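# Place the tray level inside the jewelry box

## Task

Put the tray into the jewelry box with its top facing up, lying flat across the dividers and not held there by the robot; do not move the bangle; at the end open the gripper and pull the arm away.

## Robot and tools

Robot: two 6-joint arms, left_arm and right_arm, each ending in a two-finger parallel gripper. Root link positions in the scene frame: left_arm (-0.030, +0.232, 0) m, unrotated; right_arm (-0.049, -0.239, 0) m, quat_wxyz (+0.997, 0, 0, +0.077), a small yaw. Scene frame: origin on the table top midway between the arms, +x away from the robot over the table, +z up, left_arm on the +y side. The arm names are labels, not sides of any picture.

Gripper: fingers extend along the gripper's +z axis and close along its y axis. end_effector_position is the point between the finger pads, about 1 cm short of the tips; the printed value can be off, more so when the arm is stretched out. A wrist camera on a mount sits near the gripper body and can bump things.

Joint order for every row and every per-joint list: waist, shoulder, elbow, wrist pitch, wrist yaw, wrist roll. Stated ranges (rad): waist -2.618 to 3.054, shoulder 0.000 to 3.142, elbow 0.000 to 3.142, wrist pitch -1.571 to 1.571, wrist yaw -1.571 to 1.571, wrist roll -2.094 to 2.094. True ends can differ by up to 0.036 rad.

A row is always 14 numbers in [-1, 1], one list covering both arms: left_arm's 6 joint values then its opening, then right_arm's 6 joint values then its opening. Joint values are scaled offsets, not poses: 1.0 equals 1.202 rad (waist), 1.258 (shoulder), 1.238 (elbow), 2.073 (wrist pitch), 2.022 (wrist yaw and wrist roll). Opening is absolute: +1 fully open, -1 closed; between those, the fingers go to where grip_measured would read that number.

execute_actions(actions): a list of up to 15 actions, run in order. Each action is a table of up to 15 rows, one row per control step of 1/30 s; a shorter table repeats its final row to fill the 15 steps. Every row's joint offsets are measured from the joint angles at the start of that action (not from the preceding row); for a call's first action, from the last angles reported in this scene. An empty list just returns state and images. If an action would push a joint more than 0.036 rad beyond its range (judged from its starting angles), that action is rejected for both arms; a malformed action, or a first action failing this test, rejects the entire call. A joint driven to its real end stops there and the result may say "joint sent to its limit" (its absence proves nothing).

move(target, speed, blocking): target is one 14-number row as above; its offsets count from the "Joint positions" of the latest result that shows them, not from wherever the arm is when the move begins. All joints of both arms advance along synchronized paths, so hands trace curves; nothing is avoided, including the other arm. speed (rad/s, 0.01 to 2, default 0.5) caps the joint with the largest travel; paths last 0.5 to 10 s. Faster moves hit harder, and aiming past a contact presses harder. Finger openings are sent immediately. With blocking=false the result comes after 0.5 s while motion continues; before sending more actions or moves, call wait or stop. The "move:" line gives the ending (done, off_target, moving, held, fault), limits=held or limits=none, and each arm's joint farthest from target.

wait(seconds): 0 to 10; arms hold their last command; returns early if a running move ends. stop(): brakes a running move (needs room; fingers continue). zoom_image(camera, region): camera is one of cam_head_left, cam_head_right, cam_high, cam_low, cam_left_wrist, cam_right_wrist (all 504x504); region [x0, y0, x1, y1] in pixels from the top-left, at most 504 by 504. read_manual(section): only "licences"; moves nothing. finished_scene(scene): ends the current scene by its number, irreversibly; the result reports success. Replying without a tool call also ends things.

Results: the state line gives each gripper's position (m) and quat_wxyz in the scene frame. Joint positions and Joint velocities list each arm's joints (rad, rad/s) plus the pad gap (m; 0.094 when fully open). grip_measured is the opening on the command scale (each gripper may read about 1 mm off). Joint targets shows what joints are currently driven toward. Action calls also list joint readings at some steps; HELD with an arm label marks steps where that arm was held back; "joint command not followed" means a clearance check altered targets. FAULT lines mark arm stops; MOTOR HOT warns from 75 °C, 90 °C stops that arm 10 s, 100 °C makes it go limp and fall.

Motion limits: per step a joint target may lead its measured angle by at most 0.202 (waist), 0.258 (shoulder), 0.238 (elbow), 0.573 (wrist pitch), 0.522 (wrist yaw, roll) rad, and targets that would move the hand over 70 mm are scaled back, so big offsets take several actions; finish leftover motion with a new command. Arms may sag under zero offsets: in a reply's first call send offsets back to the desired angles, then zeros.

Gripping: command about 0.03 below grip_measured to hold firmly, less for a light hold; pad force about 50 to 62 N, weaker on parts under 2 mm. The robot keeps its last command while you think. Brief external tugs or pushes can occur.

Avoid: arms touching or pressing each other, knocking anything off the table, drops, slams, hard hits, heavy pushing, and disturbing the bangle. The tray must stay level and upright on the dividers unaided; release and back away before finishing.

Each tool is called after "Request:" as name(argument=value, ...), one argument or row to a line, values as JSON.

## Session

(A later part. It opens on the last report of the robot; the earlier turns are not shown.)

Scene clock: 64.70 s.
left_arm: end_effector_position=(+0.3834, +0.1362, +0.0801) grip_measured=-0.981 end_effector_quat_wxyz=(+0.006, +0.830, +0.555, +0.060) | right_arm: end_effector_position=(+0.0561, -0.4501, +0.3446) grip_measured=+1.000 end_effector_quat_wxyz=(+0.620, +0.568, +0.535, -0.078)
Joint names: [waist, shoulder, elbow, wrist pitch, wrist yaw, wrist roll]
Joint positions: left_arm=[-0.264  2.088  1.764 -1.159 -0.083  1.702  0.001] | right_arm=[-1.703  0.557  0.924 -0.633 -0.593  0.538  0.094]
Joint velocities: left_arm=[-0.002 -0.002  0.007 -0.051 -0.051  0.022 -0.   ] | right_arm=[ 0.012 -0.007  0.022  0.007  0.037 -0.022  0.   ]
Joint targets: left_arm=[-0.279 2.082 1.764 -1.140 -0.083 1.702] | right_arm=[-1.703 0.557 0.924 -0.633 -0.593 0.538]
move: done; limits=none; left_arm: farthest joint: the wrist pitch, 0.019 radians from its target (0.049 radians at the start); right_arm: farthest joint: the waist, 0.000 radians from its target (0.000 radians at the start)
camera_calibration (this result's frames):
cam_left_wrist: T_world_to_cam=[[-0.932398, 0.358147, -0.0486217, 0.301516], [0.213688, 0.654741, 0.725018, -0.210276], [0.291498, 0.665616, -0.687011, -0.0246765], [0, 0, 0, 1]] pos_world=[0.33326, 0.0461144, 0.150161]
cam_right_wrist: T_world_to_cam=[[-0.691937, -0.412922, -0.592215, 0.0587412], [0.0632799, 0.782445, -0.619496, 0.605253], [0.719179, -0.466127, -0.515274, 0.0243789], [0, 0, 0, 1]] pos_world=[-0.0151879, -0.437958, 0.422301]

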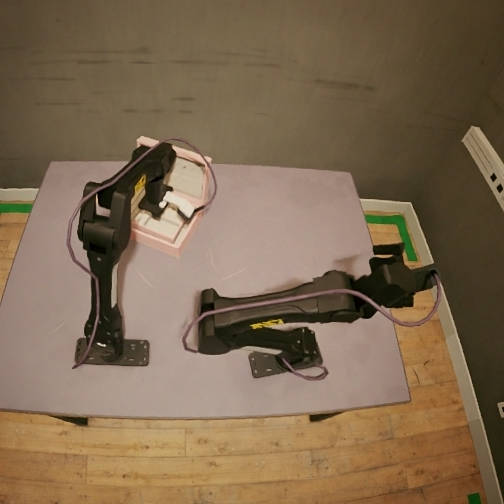

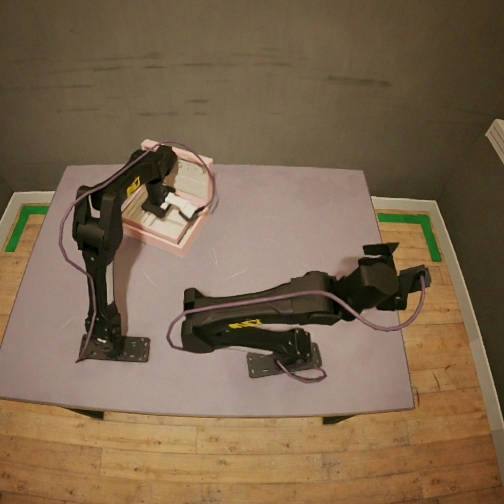

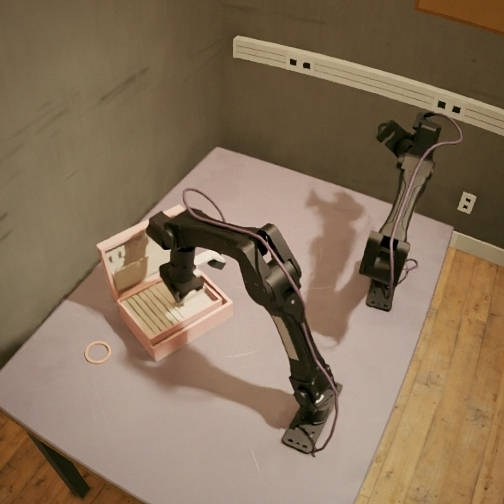

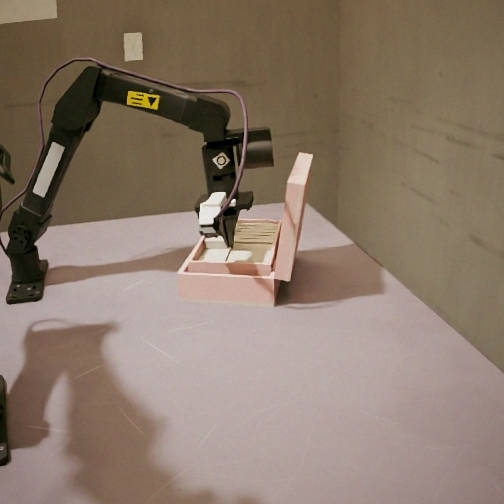

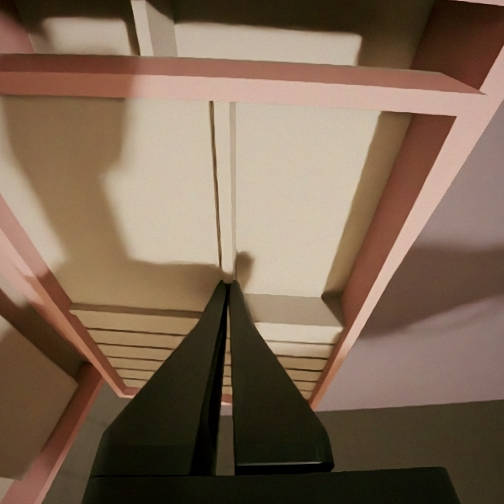

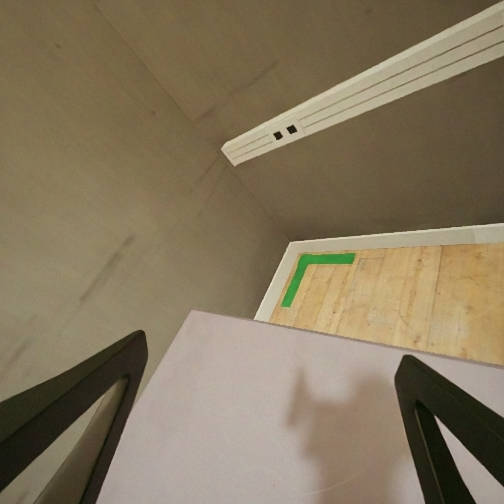

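Request:
move(
  target=[0,-0.052,0,-0.015,0,0,-1,0,0,0,0,0,0,1],
  speed=0.05,
)

Request:
move(
  target=[-0.035,-0.035,0,0,0,-0.02,-1,0,0,0,0,0,0,1],
  speed=0.04,
)

Request:
zoom_image(
  camera="cam_high",
  region=[80,200,280,380],
)

Request:
zoom_image(
  camera="cam_low",
  region=[150,140,340,320],
)

Scene clock: 66.60 s.
left_arm: end_effector_position=(+0.3793, +0.1373, +0.0883) grip_measured=-0.981 end_effector_quat_wxyz=(+0.006, +0.830, +0.555, +0.060) | right_arm: end_effector_position=(+0.0561, -0.4501, +0.3446) grip_measured=+1.000 end_effector_quat_wxyz=(+0.620, +0.568, +0.535, -0.078)
Joint names: [waist, shoulder, elbow, wrist pitch, wrist yaw, wrist roll]
Joint positions: left_arm=[-0.264  2.067  1.764 -1.179 -0.083  1.702  0.001] | right_arm=[-1.703  0.557  0.924 -0.633 -0.593  0.538  0.094]
Joint velocities: left_arm=[ 0.012 -0.007 -0.002 -0.022 -0.095 -0.022 -0.001] | right_arm=[ 0.007 -0.002  0.012 -0.095 -0.022 -0.007  0.   ]
Joint targets: left_arm=[-0.264 2.023 1.764 -1.190 -0.083 1.702] | right_arm=[-1.703 0.557 0.924 -0.633 -0.593 0.538]
move: off_target (left_arm); limits=none; left_arm: farthest joint: the shoulder, 0.044 radians from its target (0.066 radians at the start); right_arm: farthest joint: the waist, 0.000 radians from its target (0.000 radians at the start)
camera_calibration (this result's frames):
cam_left_wrist: T_world_to_cam=[[-0.932344, 0.358133, -0.0497587, 0.297765], [0.212887, 0.654958, 0.725058, -0.215754], [0.292257, 0.665411, -0.686888, -0.0188996], [0, 0, 0, 1]] pos_world=[0.329074, 0.0472464, 0.158269]
cam_right_wrist: T_world_to_cam=[[-0.691937, -0.412922, -0.592215, 0.0587412], [0.0632799, 0.782445, -0.619496, 0.605253], [0.719179, -0.466127, -0.515274, 0.0243789], [0, 0, 0, 1]] pos_world=[-0.0151879, -0.437958, 0.422301]

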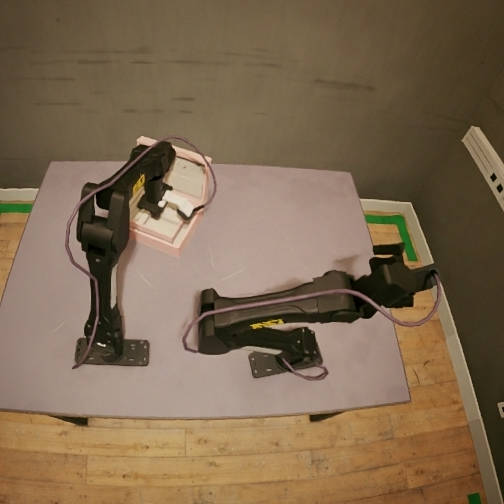

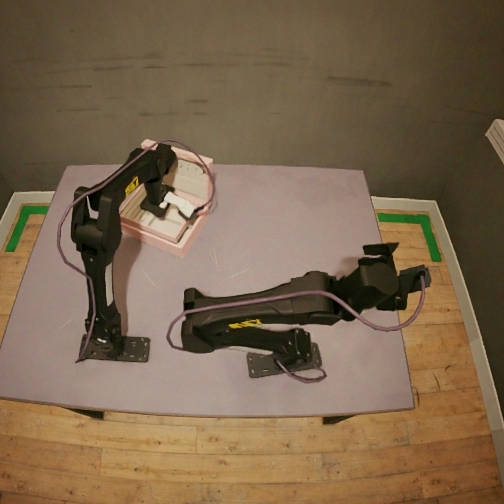

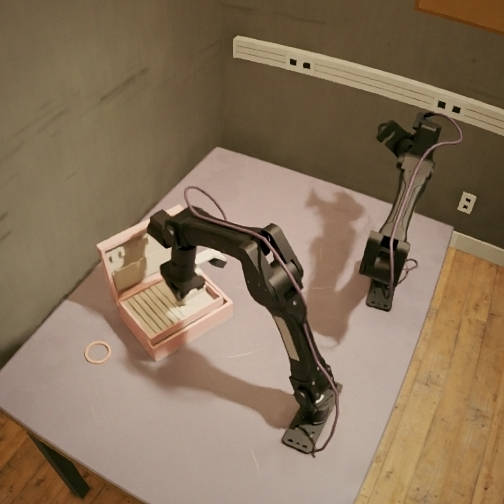

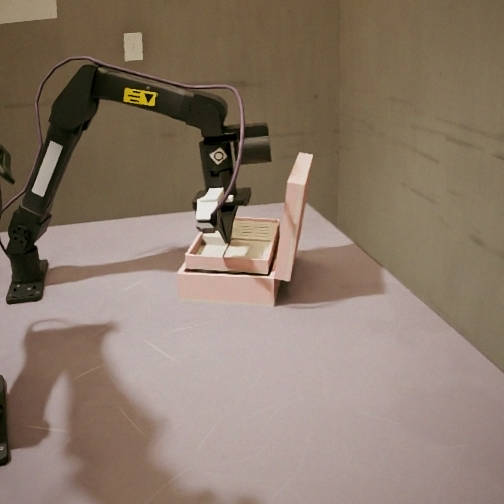

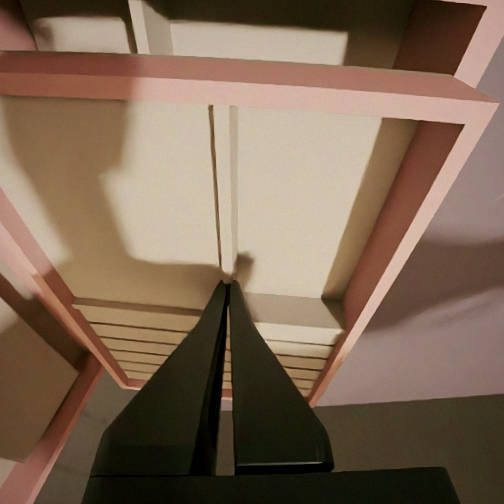

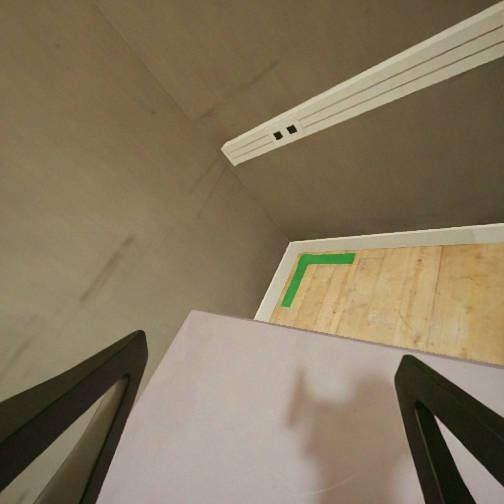

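Scene clock: 68.07 s.
left_arm: end_effector_position=(+0.3762, +0.1245, +0.0883) grip_measured=-0.981 end_effector_quat_wxyz=(+0.008, +0.829, +0.556, +0.060) | right_arm: end_effector_position=(+0.0561, -0.4501, +0.3446) grip_measured=+1.000 end_effector_quat_wxyz=(+0.620, +0.568, +0.535, -0.078)
Joint names: [waist, shoulder, elbow, wrist pitch, wrist yaw, wrist roll]
Joint positions: left_arm=[-0.295  2.067  1.764 -1.179 -0.083  1.669  0.001] | right_arm=[-1.703  0.557  0.924 -0.633 -0.593  0.538  0.094]
Joint velocities: left_arm=[ 0.002  0.017  0.002  0.022  0.022 -0.037 -0.001] | right_arm=[-0.012 -0.002 -0.012 -0.037  0.007 -0.022  0.   ]
Joint targets: left_arm=[-0.306 2.023 1.764 -1.179 -0.083 1.661] | right_arm=[-1.703 0.557 0.924 -0.633 -0.593 0.538]
move: off_target (left_arm); limits=none; left_arm: farthest joint: the shoulder, 0.044 radians from its target (0.044 radians at the start); right_arm: farthest joint: the waist, 0.000 radians from its target (0.000 radians at the start)
camera_calibration (this result's frames):
cam_left_wrist: T_world_to_cam=[[-0.93271, 0.356754, -0.0527128, 0.299964], [0.210735, 0.657798, 0.723113, -0.206112], [0.292648, 0.663347, -0.688715, -0.00923076], [0, 0, 0, 1]] pos_world=[0.325916, 0.0346898, 0.158497]
cam_right_wrist: T_world_to_cam=[[-0.691937, -0.412922, -0.592215, 0.0587412], [0.0632799, 0.782445, -0.619496, 0.605253], [0.719179, -0.466127, -0.515274, 0.0243789], [0, 0, 0, 1]] pos_world=[-0.0151879, -0.437958, 0.422301]

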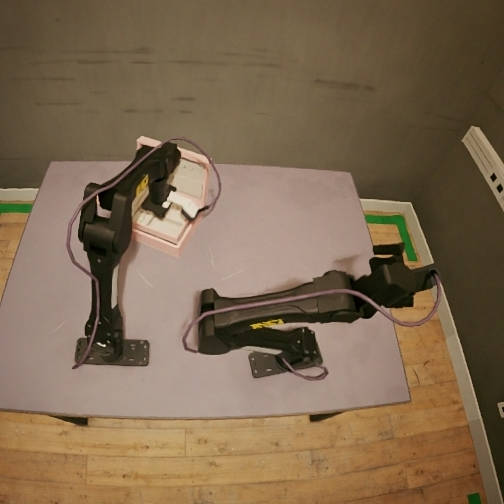

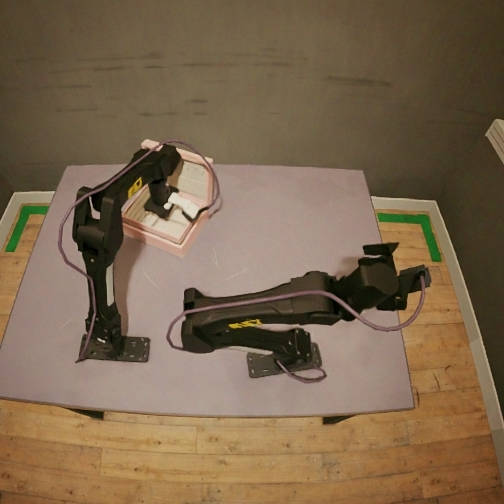

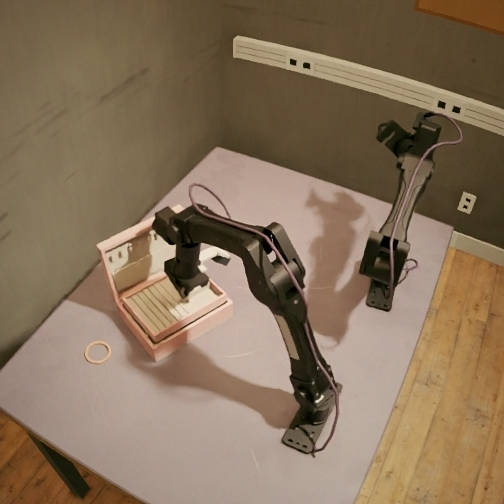

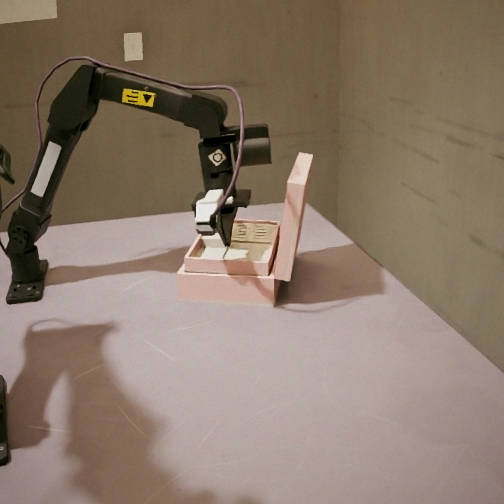

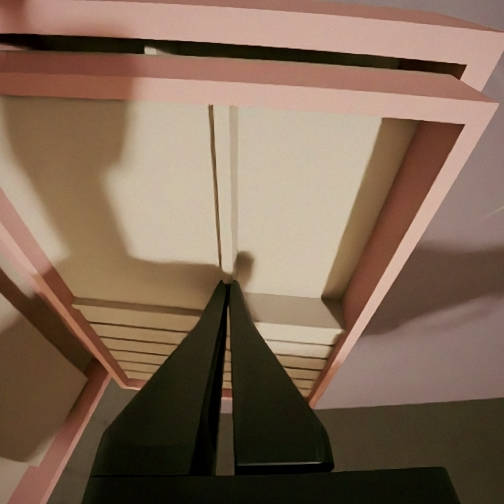

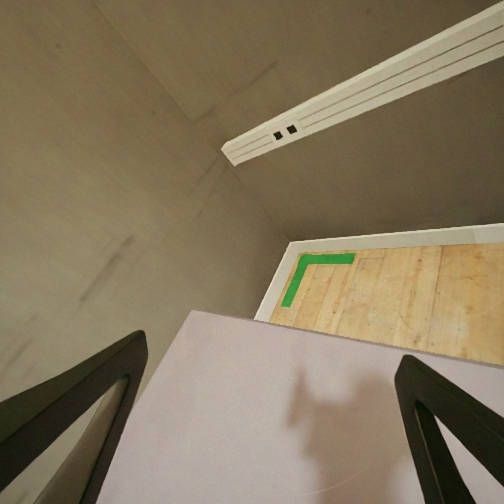

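Region (80, 200, 280, 380) of cam_high's 504x504 image, scaled by 2.520, with more detail than that image has; it fills the top 454 rows of this view, and the rest is white.

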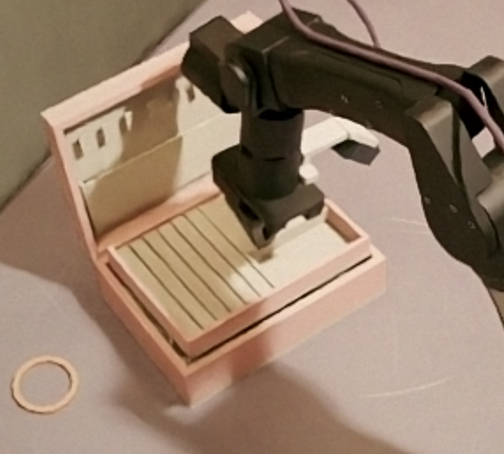

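Region (150, 140, 340, 320) of cam_low's 504x504 image, scaled by 2.653, with more detail than that image has; it fills the top 477 rows of this view, and the rest is white.

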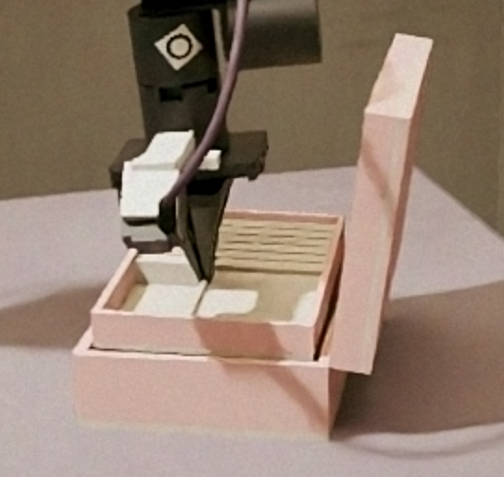

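Request:
move(
  target=[0.012,0.022,0,0.015,0,0,-1,0,0,0,0,0,0,1],
  speed=0.03,
)

Request:
zoom_image(
  camera="cam_high",
  region=[80,200,280,380],
)

Request:
zoom_image(
  camera="cam_low",
  region=[150,140,340,320],
)

Scene clock: 69.53 s.
left_arm: end_effector_position=(+0.3782, +0.1239, +0.0753) grip_measured=-0.981 end_effector_quat_wxyz=(+0.001, +0.830, +0.556, +0.054) | right_arm: end_effector_position=(+0.0561, -0.4501, +0.3446) grip_measured=+1.000 end_effector_quat_wxyz=(+0.620, +0.568, +0.535, -0.078)
Joint names: [waist, shoulder, elbow, wrist pitch, wrist yaw, wrist roll]
Joint positions: left_arm=[-0.295  2.1    1.764 -1.166 -0.083  1.669  0.001] | right_arm=[-1.703  0.557  0.924 -0.633 -0.593  0.538  0.094]
Joint velocities: left_arm=[-0.017  0.002 -0.007  0.051 -0.095 -0.022 -0.001] | right_arm=[-0.012 -0.002 -0.017 -0.007  0.037  0.051  0.   ]
Joint targets: left_arm=[-0.281 2.095 1.764 -1.148 -0.083 1.669] | right_arm=[-1.703 0.557 0.924 -0.633 -0.593 0.538]
move: done; limits=none; left_arm: farthest joint: the wrist pitch, 0.018 radians from its target (0.031 radians at the start); right_arm: farthest joint: the waist, 0.000 radians from its target (0.000 radians at the start)
camera_calibration (this result's frames):
cam_left_wrist: T_world_to_cam=[[-0.933645, 0.356642, -0.0333566, 0.300347], [0.223927, 0.653813, 0.722762, -0.201188], [0.279577, 0.667334, -0.690291, -0.0138179], [0, 0, 0, 1]] pos_world=[0.329332, 0.033644, 0.145891]
cam_right_wrist: T_world_to_cam=[[-0.691937, -0.412922, -0.592215, 0.0587412], [0.0632799, 0.782445, -0.619496, 0.605253], [0.719179, -0.466127, -0.515274, 0.0243789], [0, 0, 0, 1]] pos_world=[-0.0151879, -0.437958, 0.422301]

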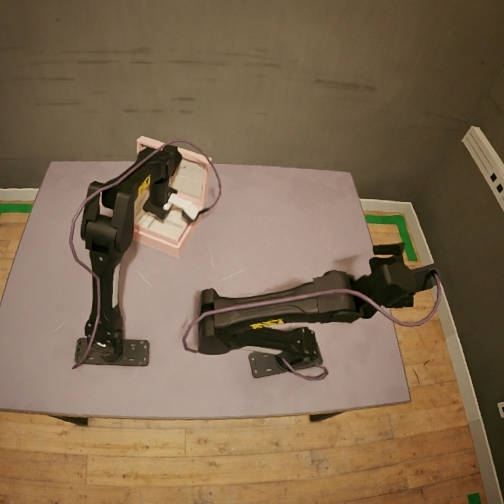

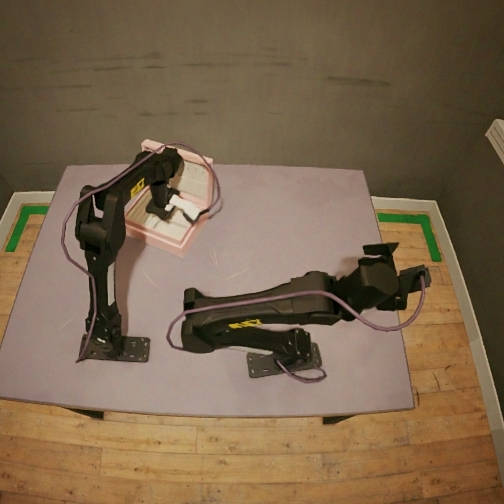

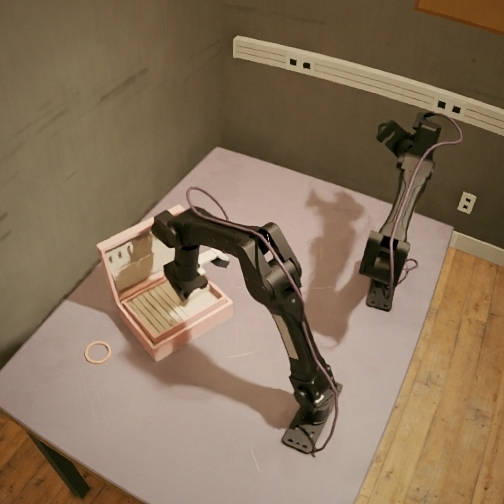

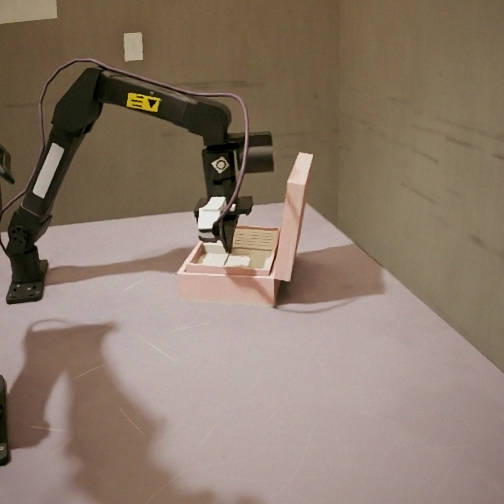

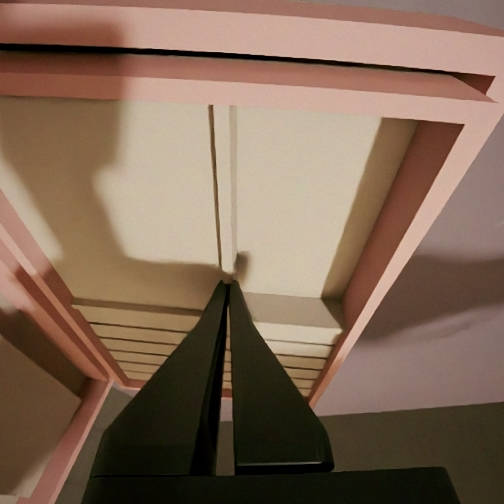

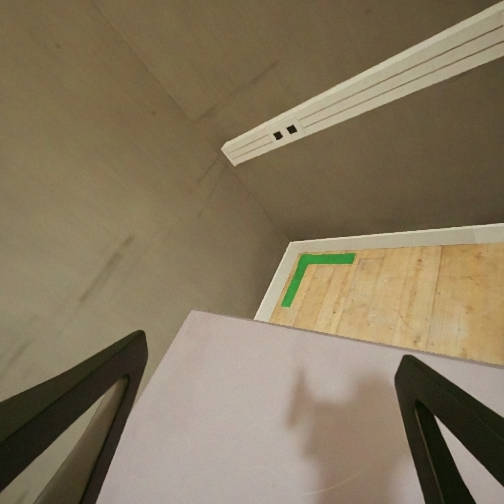

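Region (80, 200, 280, 380) of cam_high's 504x504 image, scaled by 2.520, with more detail than that image has; it fills the top 454 rows of this view, and the rest is white.

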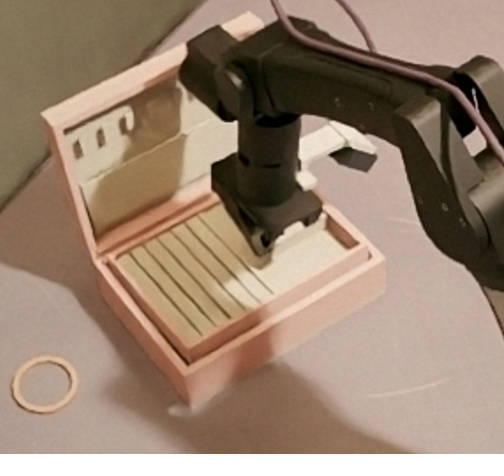

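Region (150, 140, 340, 320) of cam_low's 504x504 image, scaled by 2.653, with more detail than that image has; it fills the top 477 rows of this view, and the rest is white.

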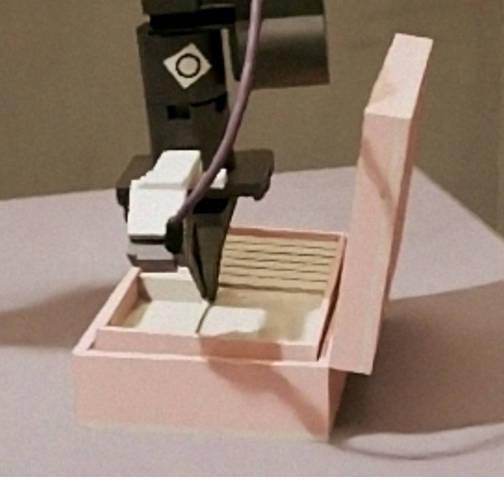

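It's inside. Lower further.

Request:
move(
  target=[0,0.014,0,0.01,0,0,-1,0,0,0,0,0,0,1],
  speed=0.03,
)

Request:
zoom_image(
  camera="cam_low",
  region=[150,140,340,320],
)

Scene clock: 70.50 s.
left_arm: end_effector_position=(+0.3783, +0.1239, +0.0683) grip_measured=-0.981 end_effector_quat_wxyz=(-0.005, +0.830, +0.556, +0.050) | right_arm: end_effector_position=(+0.0561, -0.4501, +0.3446) grip_measured=+1.000 end_effector_quat_wxyz=(+0.620, +0.568, +0.535, -0.078)
Joint names: [waist, shoulder, elbow, wrist pitch, wrist yaw, wrist roll]
Joint positions: left_arm=[-0.295  2.118  1.764 -1.162 -0.083  1.669  0.001] | right_arm=[-1.703  0.557  0.924 -0.633 -0.593  0.538  0.094]
Joint velocities: left_arm=[-0.002 -0.012 -0.012 -0.022  0.007 -0.095 -0.001] | right_arm=[-0.002 -0.007 -0.002 -0.081  0.081 -0.022  0.   ]
Joint targets: left_arm=[-0.295 2.117 1.764 -1.145 -0.083 1.669] | right_arm=[-1.703 0.557 0.924 -0.633 -0.593 0.538]
move: done; limits=none; left_arm: farthest joint: the wrist pitch, 0.017 radians from its target (0.020 radians at the start); right_arm: farthest joint: the waist, 0.000 radians from its target (0.000 radians at the start)
camera_calibration (this result's frames):
cam_left_wrist: T_world_to_cam=[[-0.934001, 0.356751, -0.0192811, 0.299298], [0.233684, 0.650844, 0.722353, -0.19943], [0.270249, 0.670173, -0.691256, -0.0154037], [0, 0, 0, 1]] pos_world=[0.330311, 0.0333461, 0.139182]
cam_right_wrist: T_world_to_cam=[[-0.691937, -0.412922, -0.592215, 0.0587412], [0.0632799, 0.782445, -0.619496, 0.605253], [0.719179, -0.466127, -0.515274, 0.0243789], [0, 0, 0, 1]] pos_world=[-0.0151879, -0.437958, 0.422301]

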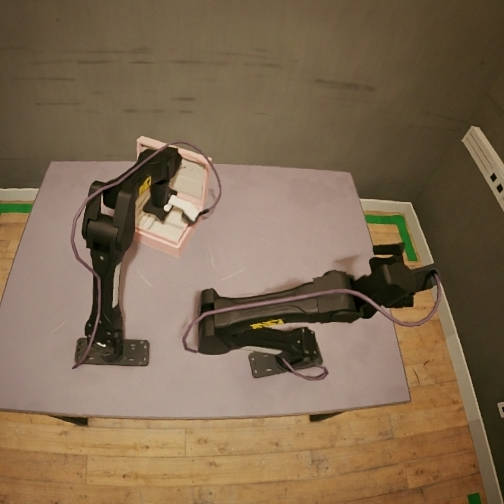

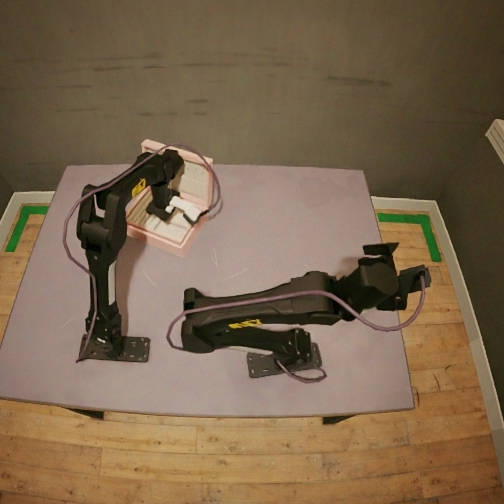

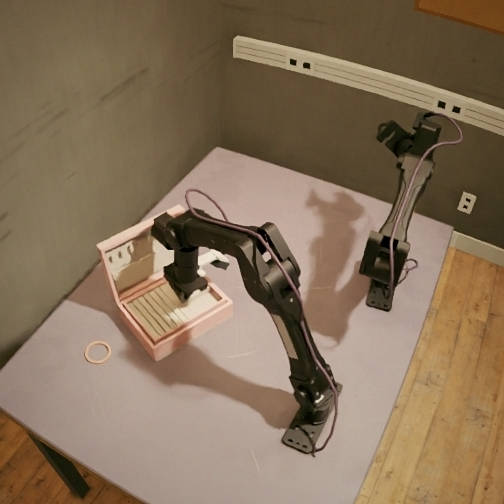

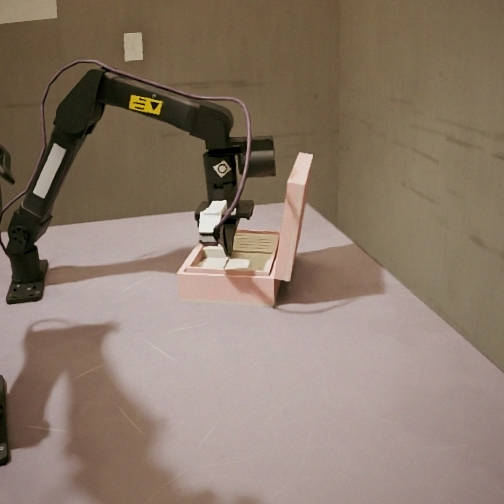

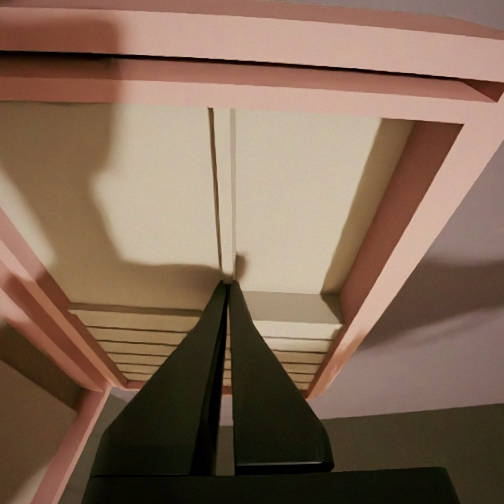

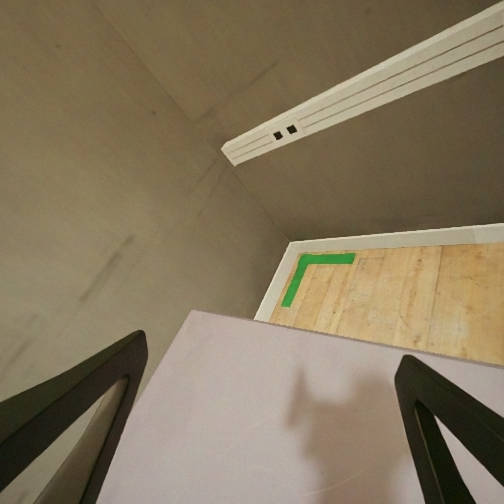

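Region (150, 140, 340, 320) of cam_low's 504x504 image, scaled by 2.653, with more detail than that image has; it fills the top 477 rows of this view, and the rest is white.

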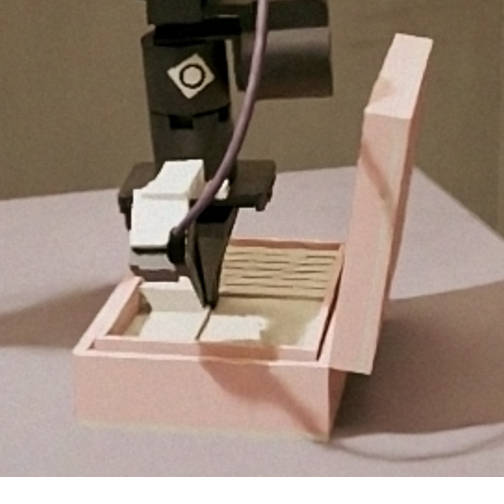

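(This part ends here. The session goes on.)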